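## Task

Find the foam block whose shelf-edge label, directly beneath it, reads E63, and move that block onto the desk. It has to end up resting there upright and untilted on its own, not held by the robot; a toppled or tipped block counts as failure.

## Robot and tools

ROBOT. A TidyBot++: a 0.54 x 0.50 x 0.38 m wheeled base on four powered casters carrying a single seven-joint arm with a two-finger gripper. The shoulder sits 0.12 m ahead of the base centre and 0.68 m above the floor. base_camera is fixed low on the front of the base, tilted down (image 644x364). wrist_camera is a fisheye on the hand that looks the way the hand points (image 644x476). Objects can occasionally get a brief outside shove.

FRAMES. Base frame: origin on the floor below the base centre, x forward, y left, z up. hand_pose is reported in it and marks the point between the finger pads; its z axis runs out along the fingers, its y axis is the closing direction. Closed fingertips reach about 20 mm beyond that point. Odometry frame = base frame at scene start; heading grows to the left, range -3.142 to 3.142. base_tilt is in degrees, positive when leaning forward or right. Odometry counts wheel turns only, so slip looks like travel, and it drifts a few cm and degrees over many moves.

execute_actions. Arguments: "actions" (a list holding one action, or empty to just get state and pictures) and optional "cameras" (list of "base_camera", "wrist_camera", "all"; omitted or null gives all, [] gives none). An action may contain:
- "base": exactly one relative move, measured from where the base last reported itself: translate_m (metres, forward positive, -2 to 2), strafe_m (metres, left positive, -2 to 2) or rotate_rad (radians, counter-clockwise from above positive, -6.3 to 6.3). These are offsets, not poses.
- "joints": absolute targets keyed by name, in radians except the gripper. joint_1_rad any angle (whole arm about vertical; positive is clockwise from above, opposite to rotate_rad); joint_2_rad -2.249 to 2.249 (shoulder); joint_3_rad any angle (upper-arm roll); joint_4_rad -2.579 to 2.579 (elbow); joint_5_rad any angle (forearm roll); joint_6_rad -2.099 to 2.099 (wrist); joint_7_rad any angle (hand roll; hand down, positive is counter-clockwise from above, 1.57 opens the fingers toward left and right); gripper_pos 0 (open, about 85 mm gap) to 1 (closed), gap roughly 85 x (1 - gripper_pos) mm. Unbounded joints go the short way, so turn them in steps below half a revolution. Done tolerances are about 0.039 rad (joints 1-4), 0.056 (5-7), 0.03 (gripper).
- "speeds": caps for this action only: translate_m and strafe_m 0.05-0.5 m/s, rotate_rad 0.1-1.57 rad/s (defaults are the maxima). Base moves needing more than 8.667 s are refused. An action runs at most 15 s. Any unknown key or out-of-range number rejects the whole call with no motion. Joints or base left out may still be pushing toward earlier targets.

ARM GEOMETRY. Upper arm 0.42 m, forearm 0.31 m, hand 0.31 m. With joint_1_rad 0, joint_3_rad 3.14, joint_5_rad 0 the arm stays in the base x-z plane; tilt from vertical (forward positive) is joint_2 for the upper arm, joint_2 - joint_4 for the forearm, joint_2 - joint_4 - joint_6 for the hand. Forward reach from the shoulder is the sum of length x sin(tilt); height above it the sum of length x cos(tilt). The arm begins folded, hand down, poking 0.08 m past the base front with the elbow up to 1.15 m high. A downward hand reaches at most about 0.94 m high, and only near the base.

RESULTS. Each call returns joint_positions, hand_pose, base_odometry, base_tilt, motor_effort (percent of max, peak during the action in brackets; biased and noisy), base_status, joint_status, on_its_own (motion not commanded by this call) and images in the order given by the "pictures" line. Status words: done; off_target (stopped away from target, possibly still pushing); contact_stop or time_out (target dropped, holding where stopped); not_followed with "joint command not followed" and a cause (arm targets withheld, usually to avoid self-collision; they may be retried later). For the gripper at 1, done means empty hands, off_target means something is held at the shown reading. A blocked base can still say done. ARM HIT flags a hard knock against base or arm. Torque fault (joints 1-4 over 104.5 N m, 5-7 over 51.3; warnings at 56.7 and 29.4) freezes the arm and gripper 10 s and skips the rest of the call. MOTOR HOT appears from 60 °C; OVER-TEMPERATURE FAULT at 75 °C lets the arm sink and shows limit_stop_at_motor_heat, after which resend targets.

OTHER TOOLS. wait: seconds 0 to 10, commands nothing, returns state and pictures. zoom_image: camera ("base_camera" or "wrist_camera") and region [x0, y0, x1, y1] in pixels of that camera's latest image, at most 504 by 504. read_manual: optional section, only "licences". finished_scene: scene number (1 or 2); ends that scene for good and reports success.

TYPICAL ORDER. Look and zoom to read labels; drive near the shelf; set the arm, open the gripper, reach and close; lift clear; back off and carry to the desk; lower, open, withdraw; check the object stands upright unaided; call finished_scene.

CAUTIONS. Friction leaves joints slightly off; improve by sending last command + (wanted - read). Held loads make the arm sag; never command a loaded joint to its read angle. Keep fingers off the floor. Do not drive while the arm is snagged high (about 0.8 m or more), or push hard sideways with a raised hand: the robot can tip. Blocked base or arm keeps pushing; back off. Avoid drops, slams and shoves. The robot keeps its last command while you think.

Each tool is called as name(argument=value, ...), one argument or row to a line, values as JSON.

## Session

execute_actions(
  actions=[],
)

Scene clock: 0.00 s.
base_odometry: x=+0.000 y=+0.000 heading=+0.000 (m, m, rad; odometry frame)
base_tilt: forward=-0.6 right=+0.9 (deg)
base_status: not commanded
joint_positions: joint_1_rad=+0.035 joint_2_rad=-0.308 joint_3_rad=+3.139 joint_4_rad=-2.552 joint_5_rad=+0.055 joint_6_rad=-0.829 joint_7_rad=+1.542 gripper_pos=+0.000
joint_status: not commanded
motor_effort: joint_1_rad=+1 joint_2_rad=-2 joint_3_rad=-1 joint_4_rad=+14 joint_5_rad=+0 joint_6_rad=+0 joint_7_rad=+1 (%)
hand_pose: x=+0.2581 y=-0.0159 z=+0.5763 quat_wxyz=(+0.021, +0.999, -0.013, +0.034) (m; base frame)
pictures: base_camera, wrist_camera
camera_calibration (this result's frames):
wrist_camera: T_world_to_cam=[[-0.0678128, -0.994791, 0.0761113, -0.0482748], [-0.997478, 0.0659997, -0.0260919, 0.325084], [0.0209327, -0.0776887, -0.996758, 0.706123], [0, 0, 0, 1]] pos_world=[0.306209, -0.014621, 0.71599]
Images, in order (width x height): base_camera 644x364, wrist_camera 644x476.

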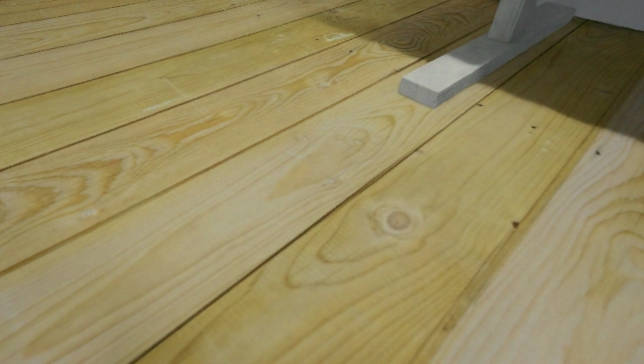

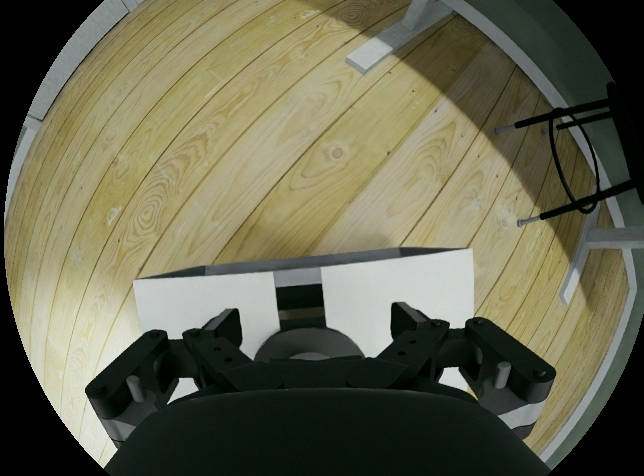

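execute_actions(
  actions=[
    {"base": {"rotate_rad": 2.25}, "joints": {"joint_1_rad": -0.01, "joint_5_rad": -0.03, "joint_6_rad": 0.6, "joint_7_rad": 1.6}},
  ],
)

Scene clock: 5.73 s.
base_odometry: x=+0.000 y=+0.000 heading=+2.250 (m, m, rad; odometry frame)
base_tilt: forward=-0.6 right=+0.8 (deg)
base_status: done
joint_positions: joint_1_rad=+0.009 joint_2_rad=-0.308 joint_3_rad=+3.139 joint_4_rad=-2.551 joint_5_rad=-0.002 joint_6_rad=+0.582 joint_7_rad=+1.563 gripper_pos=+0.000
joint_status: all done
motor_effort: joint_1_rad=+0(0) joint_2_rad=-6(7) joint_3_rad=+0(1) joint_4_rad=+19(19) joint_5_rad=+0(1) joint_6_rad=+7(7) joint_7_rad=+1(1) (%)
hand_pose: x=+0.5475 y=-0.0018 z=+0.8591 quat_wxyz=(+0.000, +0.738, -0.006, +0.675) (m; base frame)
pictures: base_camera, wrist_camera
camera_calibration (this result's frames):
wrist_camera: T_world_to_cam=[[-0.0492225, -0.997865, -0.0429252, 0.05591], [-0.133182, 0.0491509, -0.989872, 0.974918], [0.989868, -0.0430071, -0.135317, -0.287499], [0, 0, 0, 1]] pos_world=[0.417181, -0.00449201, 0.928541]
Images, in order (width x height): base_camera 644x364, wrist_camera 644x476.

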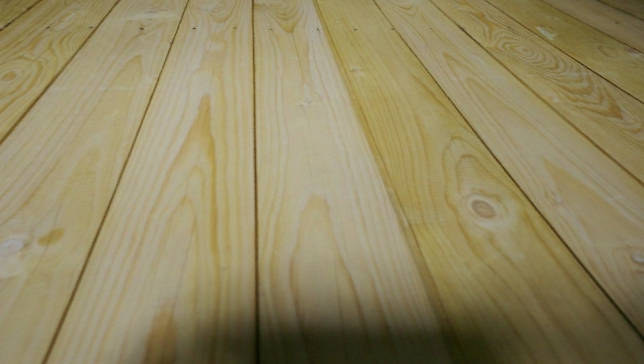

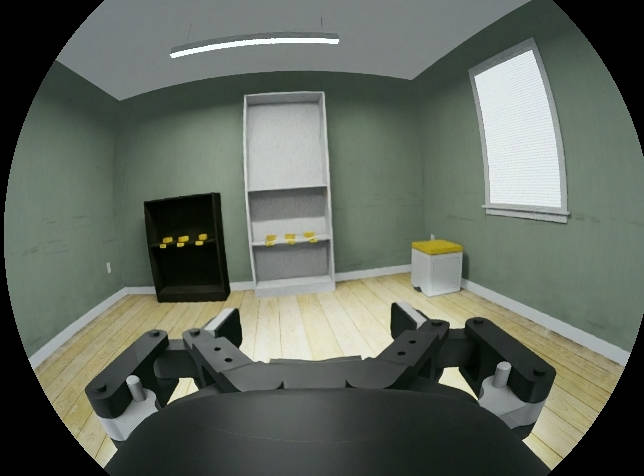

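execute_actions(
  actions=[
    {"base": {"rotate_rad": 0.115}},
  ],
  cameras=[],
)

execute_actions(
  actions=[
    {"base": {"translate_m": 1.7}, "joints": {"joint_1_rad": -0.01, "joint_2_rad": 0.9, "joint_3_rad": 3.14, "joint_4_rad": -2.1, "joint_6_rad": 1.2, "joint_7_rad": 1.63}},
  ],
)

Scene clock: 17.13 s.
base_odometry: x=+0.000 y=+0.000 heading=+2.365 (m, m, rad; odometry frame)
base_tilt: forward=-0.6 right=+0.9 (deg)
base_status: done
joint_positions: joint_1_rad=+0.005 joint_2_rad=-0.308 joint_3_rad=+3.139 joint_4_rad=-2.551 joint_5_rad=-0.004 joint_6_rad=+0.582 joint_7_rad=+1.563 gripper_pos=+0.000
joint_status: not commanded
motor_effort: joint_1_rad=+0(0) joint_2_rad=-6(7) joint_3_rad=-1(1) joint_4_rad=+19(19) joint_5_rad=-1(0) joint_6_rad=+7(8) joint_7_rad=+1(1) (%)
hand_pose: x=+0.5475 y=-0.0005 z=+0.8591 quat_wxyz=(-0.001, +0.738, -0.005, +0.675) (m; base frame)
pictures: none
No camera images: the call's "cameras" was empty. Leave "cameras" out to get every camera's image.

Scene clock: 21.90 s.
base_odometry: x=-1.213 y=+1.191 heading=+2.365 (m, m, rad; odometry frame)
base_tilt: forward=-0.6 right=+0.8 (deg)
base_status: done
joint_positions: joint_1_rad=+0.005 joint_2_rad=+0.887 joint_3_rad=+3.139 joint_4_rad=-2.111 joint_5_rad=-0.004 joint_6_rad=+1.163 joint_7_rad=+1.593 gripper_pos=+0.000
joint_status: all done
motor_effort: joint_1_rad=+1(2) joint_2_rad=-34(36) joint_3_rad=-1(1) joint_4_rad=+8(20) joint_5_rad=-1(1) joint_6_rad=+8(9) joint_7_rad=+1(1) (%)
hand_pose: x=+0.7905 y=-0.0021 z=+0.5552 quat_wxyz=(+0.008, +0.794, +0.005, +0.608) (m; base frame)
pictures: base_camera, wrist_camera
camera_calibration (this result's frames):
wrist_camera: T_world_to_cam=[[-0.0478199, -0.99882, -0.00852088, 0.0343304], [-0.303592, 0.0226609, -0.952533, 0.820446], [0.951601, -0.0429632, -0.304317, -0.445072], [0, 0, 0, 1]] pos_world=[0.674254, -0.0034239, 0.646351]
Images, in order (width x height): base_camera 644x364, wrist_camera 644x476.

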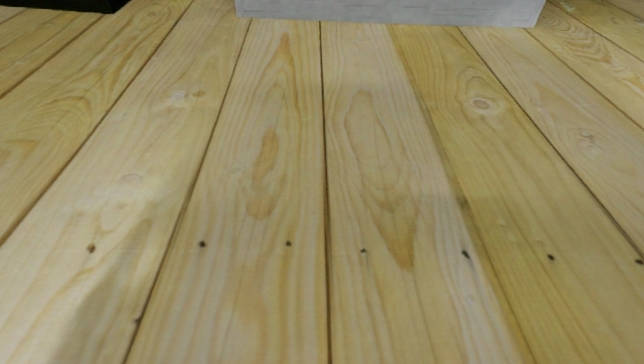

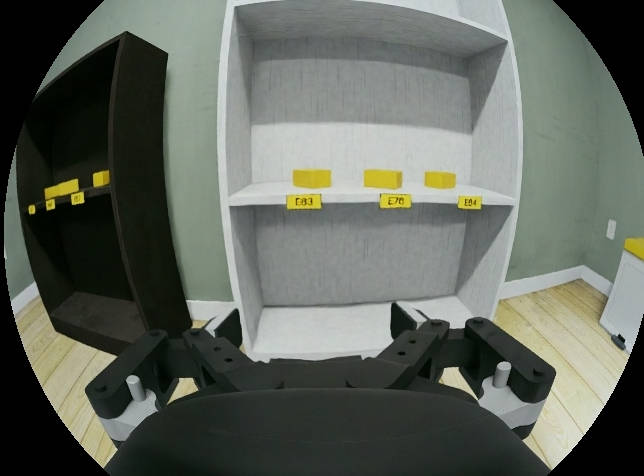

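zoom_image(
  camera="wrist_camera",
  region=[270, 155, 430, 220],
)

zoom_image(
  camera="wrist_camera",
  region=[280, 188, 330, 214],
)

Region (270, 155, 430, 220) of wrist_camera's 644x476 image, scaled by 3.150; it fills the top 205 rows of this view, and the rest is white.

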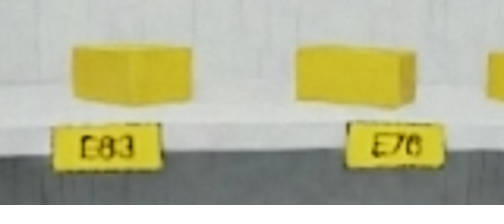

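Region (280, 188, 330, 214) of wrist_camera's 644x476 image, scaled by 10.080; it fills the top 262 rows of this view, and the rest is white.

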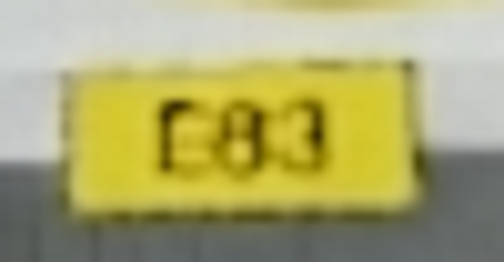

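execute_actions(
  actions=[
    {"joints": {"joint_2_rad": 1.1, "joint_4_rad": -1.5, "joint_6_rad": 0.85}},
  ],
  cameras=["wrist_camera"],
)

Scene clock: 30.43 s.
base_odometry: x=-1.213 y=+1.191 heading=+2.365 (m, m, rad; odometry frame)
base_tilt: forward=-0.6 right=+0.8 (deg)
base_status: not commanded
joint_positions: joint_1_rad=+0.005 joint_2_rad=+1.079 joint_3_rad=+3.139 joint_4_rad=-1.517 joint_5_rad=-0.004 joint_6_rad=+0.889 joint_7_rad=+1.593 gripper_pos=+0.000
joint_status: all done
motor_effort: joint_1_rad=+0(1) joint_2_rad=-44(43) joint_3_rad=-1(1) joint_4_rad=+14(14) joint_5_rad=-1(1) joint_6_rad=+8(8) joint_7_rad=+1(1) (%)
hand_pose: x=+0.9614 y=-0.0029 z=+0.5691 quat_wxyz=(+0.008, +0.754, +0.004, +0.657) (m; base frame)
pictures: wrist_camera
camera_calibration (this result's frames):
wrist_camera: T_world_to_cam=[[-0.046548, -0.9988, -0.0152027, 0.0444093], [-0.179808, 0.0233484, -0.983425, 0.784132], [0.9826, -0.0430428, -0.180679, -0.703677], [0, 0, 0, 1]] pos_world=[0.834493, -0.0042404, 0.64467]
Images, in order (width x height): wrist_camera 644x476.

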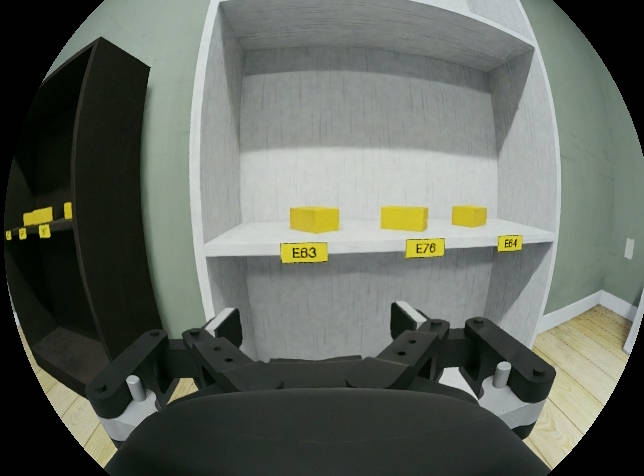

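zoom_image(
  camera="wrist_camera",
  region=[260, 190, 460, 275],
)

zoom_image(
  camera="wrist_camera",
  region=[270, 195, 360, 270],
)

Region (260, 190, 460, 275) of wrist_camera's 644x476 image, scaled by 2.520; it fills the top 214 rows of this view, and the rest is white.

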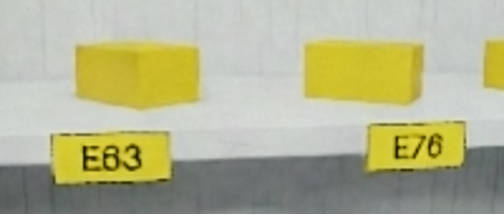

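Region (270, 195, 360, 270) of wrist_camera's 644x476 image, scaled by 5.600.

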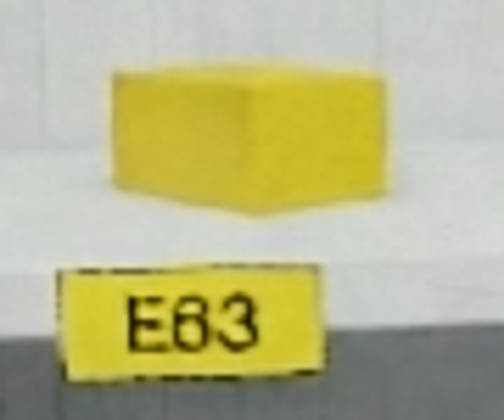

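execute_actions(
  actions=[
    {"base": {"translate_m": 0.1}, "speeds": {"translate_m": 0.05}, "joints": {"joint_2_rad": 0.91, "joint_4_rad": -0.595, "joint_6_rad": -1.64, "joint_7_rad": 2.15}},
  ],
)

Scene clock: 73.20 s.
base_odometry: x=-1.285 y=+1.261 heading=+2.366 (m, m, rad; odometry frame)
base_tilt: forward=-0.6 right=+0.8 (deg)
base_status: done
joint_positions: joint_1_rad=+0.005 joint_2_rad=+0.919 joint_3_rad=+3.139 joint_4_rad=-0.609 joint_5_rad=-0.004 joint_6_rad=-1.608 joint_7_rad=+2.114 gripper_pos=+0.000
joint_status: all done
motor_effort: joint_1_rad=+1(3) joint_2_rad=-43(46) joint_3_rad=-2(2) joint_4_rad=+17(18) joint_5_rad=-1(0) joint_6_rad=+0(8) joint_7_rad=+1(1) (%)
hand_pose: x=+0.7693 y=+0.0000 z=+0.6391 quat_wxyz=(-0.002, +0.964, +0.267, +0.003) (m; base frame)
pictures: base_camera, wrist_camera
camera_calibration (this result's frames):
wrist_camera: T_world_to_cam=[[0.479781, -0.876681, 0.0352277, -0.397735], [-0.877254, -0.478619, 0.0367255, 0.703002], [-0.0153359, -0.0485238, -0.998704, 0.78833], [0, 0, 0, 1]] pos_world=[0.819627, 0.0260361, 0.775502]
Images, in order (width x height): base_camera 644x364, wrist_camera 644x476.

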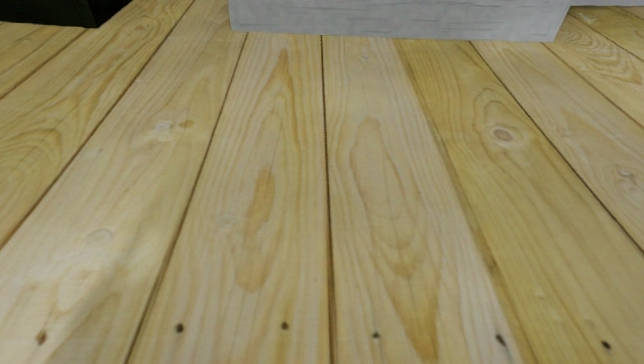

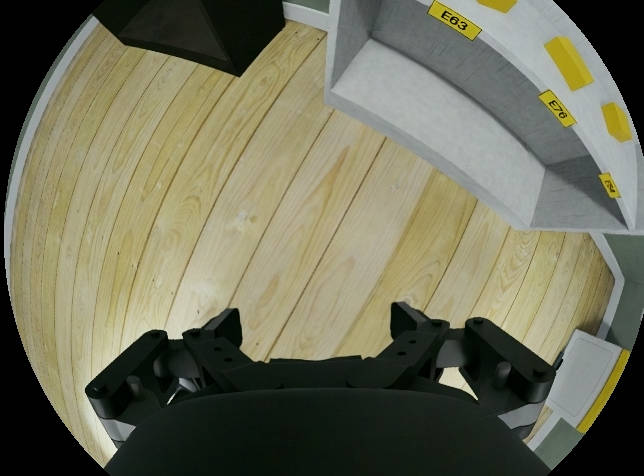

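execute_actions(
  actions=[
    {"base": {"translate_m": 0.4}, "speeds": {"translate_m": 0.3}},
  ],
)

Scene clock: 77.27 s.
base_odometry: x=-1.571 y=+1.541 heading=+2.366 (m, m, rad; odometry frame)
base_tilt: forward=-0.6 right=+0.9 (deg)
base_status: done
joint_positions: joint_1_rad=+0.005 joint_2_rad=+0.919 joint_3_rad=+3.139 joint_4_rad=-0.608 joint_5_rad=-0.004 joint_6_rad=-1.608 joint_7_rad=+2.114 gripper_pos=+0.000
joint_status: not commanded
motor_effort: joint_1_rad=+0(2) joint_2_rad=-43(45) joint_3_rad=-1(2) joint_4_rad=+17(18) joint_5_rad=-1(1) joint_6_rad=+0(1) joint_7_rad=+1(1) (%)
hand_pose: x=+0.7694 y=+0.0000 z=+0.6393 quat_wxyz=(-0.002, +0.964, +0.267, +0.003) (m; base frame)
pictures: base_camera, wrist_camera
camera_calibration (this result's frames):
wrist_camera: T_world_to_cam=[[0.479771, -0.876681, 0.0353644, -0.397833], [-0.877265, -0.47862, 0.0364546, 0.703198], [-0.0150329, -0.0485138, -0.998709, 0.788353], [0, 0, 0, 1]] pos_world=[0.819611, 0.0260382, 0.77577]
Images, in order (width x height): base_camera 644x364, wrist_camera 644x476.

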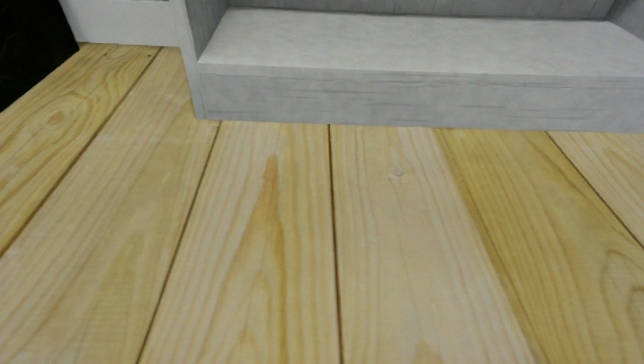

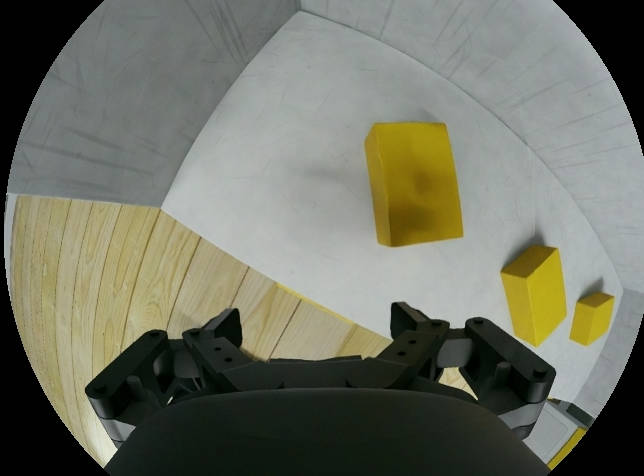

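execute_actions(
  actions=[
    {"base": {"translate_m": 0.112}, "joints": {"joint_1_rad": 0.05, "joint_7_rad": 2.26}, "speeds": {"translate_m": 0.15}},
  ],
  cameras=["wrist_camera"],
)

Scene clock: 87.03 s.
base_odometry: x=-1.651 y=+1.619 heading=+2.367 (m, m, rad; odometry frame)
base_tilt: forward=-0.5 right=+0.8 (deg)
base_status: done
joint_positions: joint_1_rad=+0.037 joint_2_rad=+0.919 joint_3_rad=+3.139 joint_4_rad=-0.608 joint_5_rad=-0.004 joint_6_rad=-1.608 joint_7_rad=+2.229 gripper_pos=+0.000
joint_status: all done
motor_effort: joint_1_rad=+0(3) joint_2_rad=-43(44) joint_3_rad=-1(2) joint_4_rad=+17(18) joint_5_rad=-1(1) joint_6_rad=+0(1) joint_7_rad=+1(1) (%)
hand_pose: x=+0.7690 y=-0.0208 z=+0.6395 quat_wxyz=(-0.002, +0.952, +0.306, +0.004) (m; base frame)
pictures: wrist_camera
camera_calibration (this result's frames):
wrist_camera: T_world_to_cam=[[0.550222, -0.834235, 0.0361606, -0.469739], [-0.834957, -0.549142, 0.0359066, 0.659308], [-0.0100972, -0.0499492, -0.998701, 0.783695], [0, 0, 0, 1]] pos_world=[0.816868, 0.00932546, 0.775989]
Images, in order (width x height): wrist_camera 644x476.

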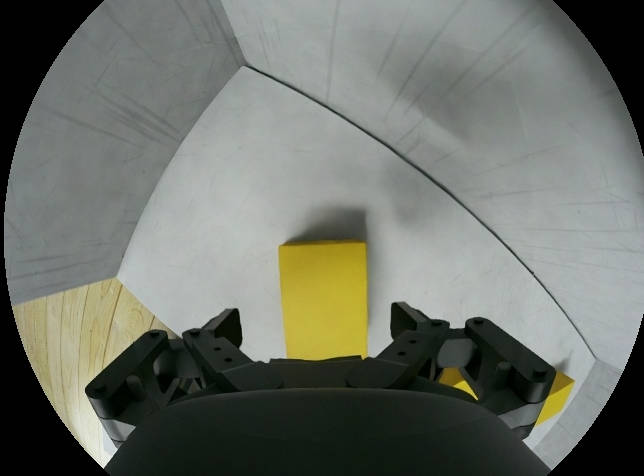

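execute_actions(
  actions=[
    {"joints": {"joint_1_rad": 0.06, "joint_2_rad": 0.943, "joint_4_rad": -0.78, "joint_6_rad": -1.395}},
  ],
  cameras=["wrist_camera"],
)

Scene clock: 96.17 s.
base_odometry: x=-1.651 y=+1.619 heading=+2.367 (m, m, rad; odometry frame)
base_tilt: forward=-0.6 right=+0.8 (deg)
base_status: not commanded
joint_positions: joint_1_rad=+0.037 joint_2_rad=+0.934 joint_3_rad=+3.139 joint_4_rad=-0.767 joint_5_rad=-0.004 joint_6_rad=-1.432 joint_7_rad=+2.229 gripper_pos=+0.000
joint_status: all done
motor_effort: joint_1_rad=+1(1) joint_2_rad=-43(45) joint_3_rad=-2(1) joint_4_rad=+17(18) joint_5_rad=-1(1) joint_6_rad=+0(1) joint_7_rad=+1(1) (%)
hand_pose: x=+0.7713 y=-0.0208 z=+0.5796 quat_wxyz=(-0.001, +0.952, +0.306, +0.005) (m; base frame)
pictures: wrist_camera
camera_calibration (this result's frames):
wrist_camera: T_world_to_cam=[[0.549531, -0.834631, 0.0375166, -0.469057], [-0.835437, -0.548533, 0.0340181, 0.664784], [-0.00781347, -0.0500367, -0.998717, 0.722166], [0, 0, 0, 1]] pos_world=[0.818789, 0.00930114, 0.716223]
Images, in order (width x height): wrist_camera 644x476.

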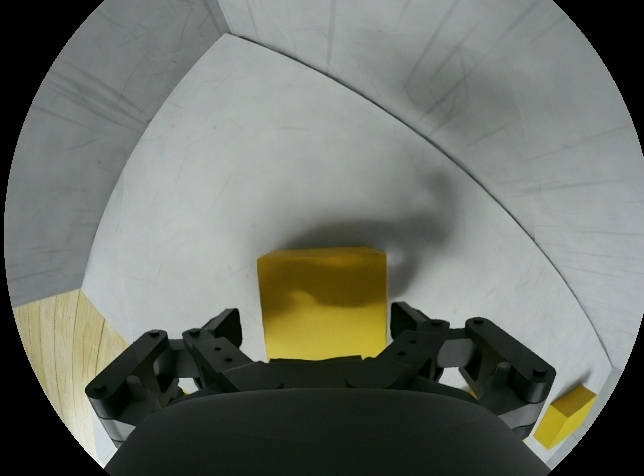

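execute_actions(
  actions=[
    {"joints": {"gripper_pos": 1.0}},
  ],
  cameras=[],
)

execute_actions(
  actions=[
    {"joints": {"joint_2_rad": 0.875}},
  ],
  cameras=["wrist_camera"],
)

Scene clock: 102.23 s.
base_odometry: x=-1.651 y=+1.619 heading=+2.367 (m, m, rad; odometry frame)
base_tilt: forward=-0.6 right=+0.9 (deg)
base_status: not commanded
joint_positions: joint_1_rad=+0.037 joint_2_rad=+0.932 joint_3_rad=+3.139 joint_4_rad=-0.768 joint_5_rad=-0.004 joint_6_rad=-1.432 joint_7_rad=+2.229 gripper_pos=+0.396
joint_status: gripper_pos off_target (ended at +0.396, target +1.000)
motor_effort: joint_1_rad=+0(0) joint_2_rad=-42(44) joint_3_rad=-1(1) joint_4_rad=+16(17) joint_5_rad=-1(1) joint_6_rad=+0(1) joint_7_rad=+1(1) (%)
hand_pose: x=+0.7715 y=-0.0208 z=+0.5810 quat_wxyz=(-0.001, +0.952, +0.306, +0.006) (m; base frame)
pictures: none
No camera images: the call's "cameras" was empty. Leave "cameras" out to get every camera's image.

Scene clock: 103.17 s.
base_odometry: x=-1.651 y=+1.619 heading=+2.367 (m, m, rad; odometry frame)
base_tilt: forward=-0.6 right=+0.8 (deg)
base_status: not commanded
joint_positions: joint_1_rad=+0.037 joint_2_rad=+0.889 joint_3_rad=+3.139 joint_4_rad=-0.770 joint_5_rad=-0.004 joint_6_rad=-1.432 joint_7_rad=+2.229 gripper_pos=+0.396
joint_status: all done
motor_effort: joint_1_rad=+0(0) joint_2_rad=-43(45) joint_3_rad=-2(1) joint_4_rad=+17(18) joint_5_rad=-1(1) joint_6_rad=+0(0) joint_7_rad=+1(1) (%)
hand_pose: x=+0.7744 y=-0.0209 z=+0.6083 quat_wxyz=(+0.006, +0.952, +0.306, +0.025) (m; base frame)
pictures: wrist_camera
camera_calibration (this result's frames):
wrist_camera: T_world_to_cam=[[0.547401, -0.834558, 0.0621742, -0.485288], [-0.836152, -0.548497, -0.000680911, 0.688004], [0.0346706, -0.0516143, -0.998065, 0.717435], [0, 0, 0, 1]] pos_world=[0.816049, 0.00939736, 0.746688]
Images, in order (width x height): wrist_camera 644x476.

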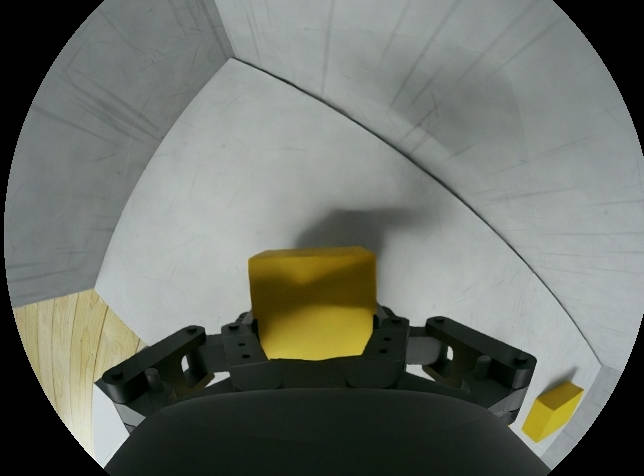

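execute_actions(
  actions=[
    {"base": {"translate_m": -0.45}},
  ],
  cameras=[],
)

execute_actions(
  actions=[
    {"base": {"translate_m": -1.95}, "joints": {"joint_1_rad": 3.1, "joint_2_rad": 0.3, "joint_4_rad": -1.1, "joint_6_rad": -1.0, "joint_7_rad": 1.57}},
  ],
)

Scene clock: 120.73 s.
base_odometry: x=-1.329 y=+1.304 heading=+2.367 (m, m, rad; odometry frame)
base_tilt: forward=-0.6 right=+0.9 (deg)
base_status: done
joint_positions: joint_1_rad=+0.043 joint_2_rad=+0.887 joint_3_rad=+3.139 joint_4_rad=-0.770 joint_5_rad=-0.004 joint_6_rad=-1.429 joint_7_rad=+2.229 gripper_pos=+0.396
joint_status: not commanded
motor_effort: joint_1_rad=+1(3) joint_2_rad=-43(45) joint_3_rad=-2(3) joint_4_rad=+18(18) joint_5_rad=-1(2) joint_6_rad=+0(1) joint_7_rad=+1(1) (%)
hand_pose: x=+0.7752 y=-0.0247 z=+0.6099 quat_wxyz=(+0.007, +0.953, +0.303, +0.027) (m; base frame)
pictures: none
No camera images: the call's "cameras" was empty. Leave "cameras" out to get every camera's image.

Scene clock: 126.10 s.
base_odometry: x=+0.066 y=-0.058 heading=+2.368 (m, m, rad; odometry frame)
base_tilt: forward=-0.6 right=+0.9 (deg)
base_status: done
joint_positions: joint_1_rad=+3.085 joint_2_rad=+0.319 joint_3_rad=+3.139 joint_4_rad=-1.084 joint_5_rad=-0.007 joint_6_rad=-1.036 joint_7_rad=+1.607 gripper_pos=+0.396
joint_status: all done
motor_effort: joint_1_rad=+0(5) joint_2_rad=-30(44) joint_3_rad=-1(3) joint_4_rad=+20(21) joint_5_rad=-1(1) joint_6_rad=+5(5) joint_7_rad=+1(1) (%)
hand_pose: x=-0.5228 y=-0.0407 z=+0.8962 quat_wxyz=(+0.344, +0.044, -0.938, +0.007) (m; base frame)
pictures: base_camera, wrist_camera
camera_calibration (this result's frames):
wrist_camera: T_world_to_cam=[[-0.0336327, 0.999243, 0.0195599, -0.000603672], [0.790036, 0.0385679, -0.611846, 1.01446], [-0.612137, -0.005125, -0.790735, 0.526706], [0, 0, 0, 1]] pos_world=[-0.479065, -0.0358231, 1.03719]
Images, in order (width x height): base_camera 644x364, wrist_camera 644x476.

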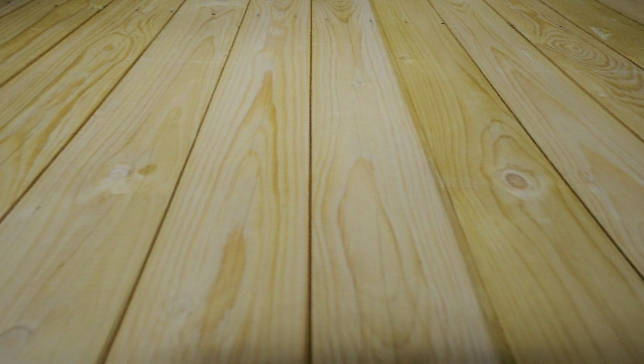

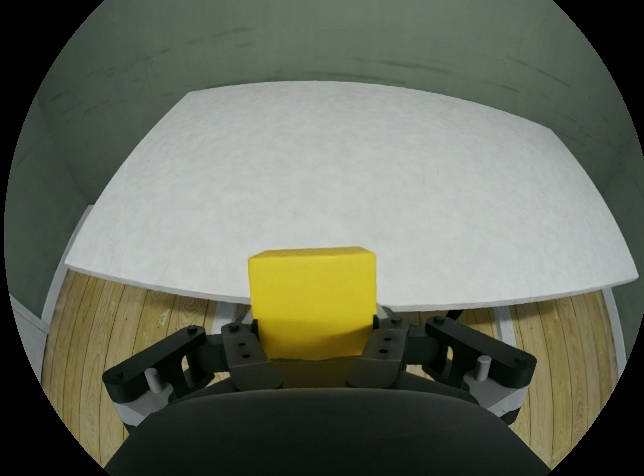

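execute_actions(
  actions=[
    {"base": {"translate_m": -0.36}, "joints": {"joint_2_rad": 0.475, "joint_4_rad": -0.85, "joint_6_rad": -1.84}, "speeds": {"translate_m": 0.35}},
  ],
  cameras=["wrist_camera"],
)

Scene clock: 141.33 s.
base_odometry: x=+0.324 y=-0.310 heading=+2.368 (m, m, rad; odometry frame)
base_tilt: forward=-0.6 right=+0.9 (deg)
base_status: done
joint_positions: joint_1_rad=+3.085 joint_2_rad=+0.466 joint_3_rad=+3.139 joint_4_rad=-0.868 joint_5_rad=-0.007 joint_6_rad=-1.809 joint_7_rad=+1.607 gripper_pos=+0.396
joint_status: all done
motor_effort: joint_1_rad=+0(1) joint_2_rad=-31(33) joint_3_rad=-1(1) joint_4_rad=+16(21) joint_5_rad=-1(1) joint_6_rad=+1(6) joint_7_rad=+1(1) (%)
hand_pose: x=-0.3741 y=-0.0321 z=+0.8200 quat_wxyz=(-0.001, +0.048, -0.999, +0.004) (m; base frame)
pictures: wrist_camera
camera_calibration (this result's frames):
wrist_camera: T_world_to_cam=[[-0.0574887, 0.997899, 0.0298887, -0.0200937], [0.997362, 0.0560775, 0.0460837, 0.388665], [0.0443108, 0.0324592, -0.99849, 0.974663], [0, 0, 0, 1]] pos_world=[-0.431984, -0.0333807, 0.955881]
Images, in order (width x height): wrist_camera 644x476.

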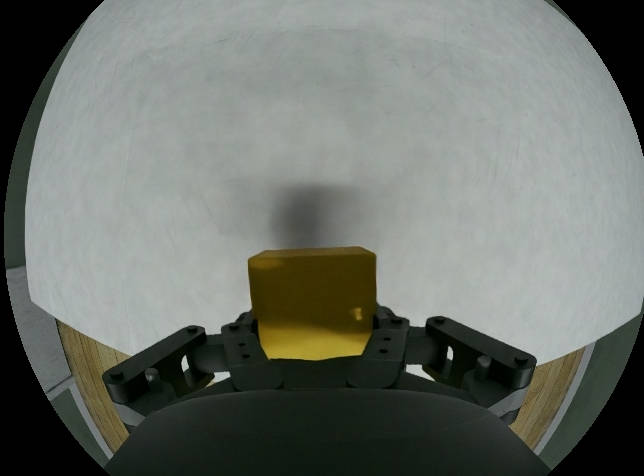

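execute_actions(
  actions=[
    {"joints": {"joint_4_rad": -1.02, "joint_6_rad": -1.625}},
  ],
  cameras=["wrist_camera"],
)

Scene clock: 152.13 s.
base_odometry: x=+0.324 y=-0.310 heading=+2.368 (m, m, rad; odometry frame)
base_tilt: forward=-0.6 right=+0.9 (deg)
base_status: not commanded
joint_positions: joint_1_rad=+3.085 joint_2_rad=+0.469 joint_3_rad=+3.139 joint_4_rad=-1.008 joint_5_rad=-0.007 joint_6_rad=-1.661 joint_7_rad=+1.607 gripper_pos=+0.396
joint_status: all done
motor_effort: joint_1_rad=+1(1) joint_2_rad=-32(33) joint_3_rad=+0(2) joint_4_rad=+17(17) joint_5_rad=-1(1) joint_6_rad=+0(0) joint_7_rad=+1(1) (%)
hand_pose: x=-0.3842 y=-0.0328 z=+0.7756 quat_wxyz=(+0.002, +0.048, -0.999, +0.004) (m; base frame)
pictures: wrist_camera
camera_calibration (this result's frames):
wrist_camera: T_world_to_cam=[[-0.0563341, 0.99797, 0.0297128, -0.0180819], [0.997676, 0.0551252, 0.0400459, 0.405611], [0.0383267, 0.0318997, -0.998756, 0.928673], [0, 0, 0, 1]] pos_world=[-0.44128, -0.0339386, 0.911812]
Images, in order (width x height): wrist_camera 644x476.

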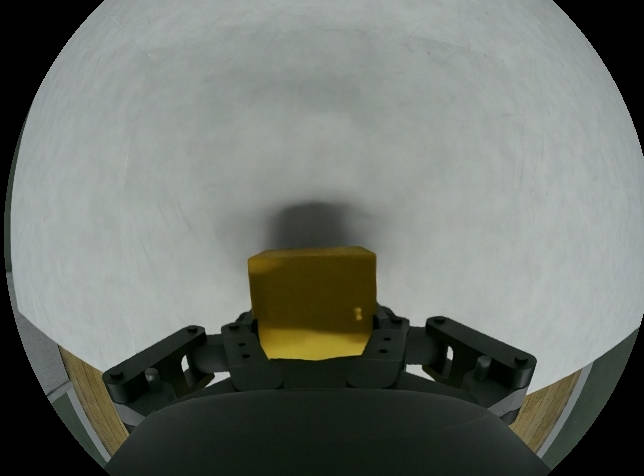

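execute_actions(
  actions=[
    {"joints": {"joint_4_rad": -1.09, "joint_6_rad": -1.555}},
  ],
  cameras=["wrist_camera"],
)

Scene clock: 154.80 s.
base_odometry: x=+0.324 y=-0.310 heading=+2.368 (m, m, rad; odometry frame)
base_tilt: forward=-0.6 right=+0.9 (deg)
base_status: not commanded
joint_positions: joint_1_rad=+3.085 joint_2_rad=+0.470 joint_3_rad=+3.139 joint_4_rad=-1.079 joint_5_rad=-0.007 joint_6_rad=-1.593 joint_7_rad=+1.607 gripper_pos=+0.396
joint_status: all done
motor_effort: joint_1_rad=+0(1) joint_2_rad=-31(32) joint_3_rad=-1(1) joint_4_rad=+17(18) joint_5_rad=-1(1) joint_6_rad=+0(0) joint_7_rad=+1(1) (%)
hand_pose: x=-0.3849 y=-0.0329 z=+0.7528 quat_wxyz=(+0.000, +0.047, -0.999, +0.004) (m; base frame)
pictures: wrist_camera
camera_calibration (this result's frames):
wrist_camera: T_world_to_cam=[[-0.0559783, 0.99799, 0.0296918, -0.0172212], [0.997566, 0.0546667, 0.0432839, 0.40471], [0.0415738, 0.0320425, -0.998622, 0.907133], [0, 0, 0, 1]] pos_world=[-0.442402, -0.0340044, 0.888877]
Images, in order (width x height): wrist_camera 644x476.

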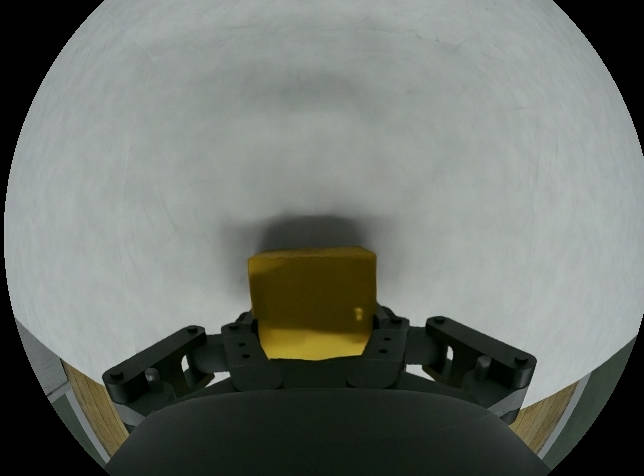

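execute_actions(
  actions=[
    {"joints": {"joint_4_rad": -1.135, "joint_6_rad": -1.51}},
  ],
  cameras=["wrist_camera"],
)

Scene clock: 157.30 s.
base_odometry: x=+0.324 y=-0.310 heading=+2.368 (m, m, rad; odometry frame)
base_tilt: forward=-0.6 right=+0.9 (deg)
base_status: not commanded
joint_positions: joint_1_rad=+3.085 joint_2_rad=+0.456 joint_3_rad=+3.139 joint_4_rad=-1.105 joint_5_rad=-0.007 joint_6_rad=-1.560 joint_7_rad=+1.607 gripper_pos=+0.396
joint_status: all done
motor_effort: joint_1_rad=+0(1) joint_2_rad=-25(31) joint_3_rad=-1(1) joint_4_rad=+14(17) joint_5_rad=-1(1) joint_6_rad=+2(2) joint_7_rad=+1(1) (%)
hand_pose: x=-0.3858 y=-0.0329 z=+0.7518 quat_wxyz=(+0.010, +0.047, -0.999, +0.004) (m; base frame)
pictures: wrist_camera
camera_calibration (this result's frames):
wrist_camera: T_world_to_cam=[[-0.0550905, 0.998041, 0.0296561, -0.0168056], [0.998246, 0.0544091, 0.0233151, 0.420964], [0.0216558, 0.0308885, -0.999288, 0.898875], [0, 0, 0, 1]] pos_world=[-0.440618, -0.0338965, 0.888919]
Images, in order (width x height): wrist_camera 644x476.

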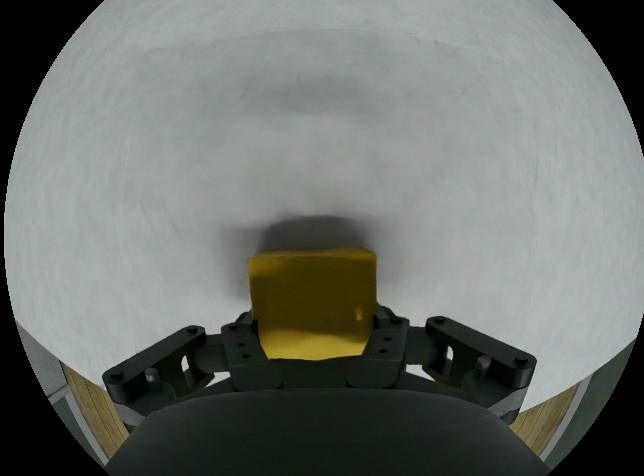

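Contact made. Releasing and lifting.

execute_actions(
  actions=[
    {"joints": {"gripper_pos": 0.0, "joint_4_rad": -1.1}},
  ],
  cameras=[],
)

execute_actions(
  actions=[
    {"joints": {"joint_4_rad": -0.88, "joint_6_rad": -1.8}},
  ],
  cameras=["wrist_camera"],
)

Scene clock: 161.57 s.
base_odometry: x=+0.324 y=-0.310 heading=+2.368 (m, m, rad; odometry frame)
base_tilt: forward=-0.6 right=+0.9 (deg)
base_status: not commanded
joint_positions: joint_1_rad=+3.085 joint_2_rad=+0.468 joint_3_rad=+3.139 joint_4_rad=-1.101 joint_5_rad=-0.007 joint_6_rad=-1.549 joint_7_rad=+1.606 gripper_pos=+0.000
joint_status: all done
motor_effort: joint_1_rad=+1(1) joint_2_rad=-31(33) joint_3_rad=-1(2) joint_4_rad=+17(18) joint_5_rad=-1(1) joint_6_rad=+0(3) joint_7_rad=+1(1) (%)
hand_pose: x=-0.3913 y=-0.0333 z=+0.7468 quat_wxyz=(+0.012, +0.047, -0.999, +0.004) (m; base frame)
pictures: none
No camera images: the call's "cameras" was empty. Leave "cameras" out to get every camera's image.

Scene clock: 162.80 s.
base_odometry: x=+0.324 y=-0.310 heading=+2.368 (m, m, rad; odometry frame)
base_tilt: forward=-0.7 right=+0.9 (deg)
base_status: not commanded
joint_positions: joint_1_rad=+3.085 joint_2_rad=+0.468 joint_3_rad=+3.139 joint_4_rad=-0.895 joint_5_rad=-0.007 joint_6_rad=-1.764 joint_7_rad=+1.606 gripper_pos=+0.000
joint_status: all done
motor_effort: joint_1_rad=+1(1) joint_2_rad=-31(32) joint_3_rad=-1(1) joint_4_rad=+17(18) joint_5_rad=-1(1) joint_6_rad=+0(1) joint_7_rad=+1(1) (%)
hand_pose: x=-0.3819 y=-0.0326 z=+0.8112 quat_wxyz=(+0.008, +0.048, -0.999, +0.004) (m; base frame)
pictures: wrist_camera
camera_calibration (this result's frames):
wrist_camera: T_world_to_cam=[[-0.0563585, 0.997966, 0.0297907, -0.0192812], [0.998047, 0.0555074, 0.0286638, 0.411289], [0.0269519, 0.031348, -0.999145, 0.960086], [0, 0, 0, 1]] pos_world=[-0.437448, -0.0336843, 0.948051]
Images, in order (width x height): wrist_camera 644x476.

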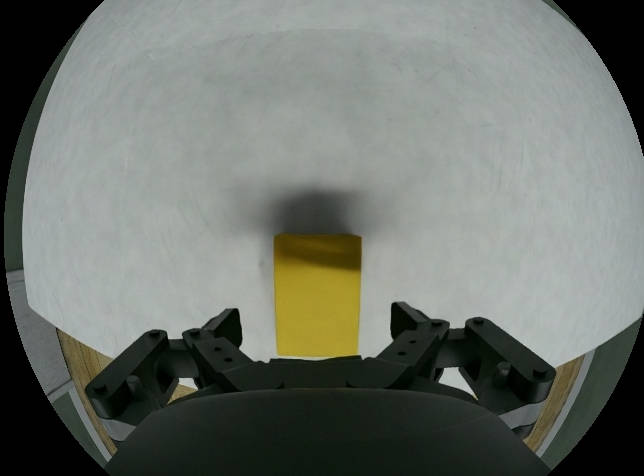

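finished_scene(
  scene=2,
)

The scene is finished: the task was done.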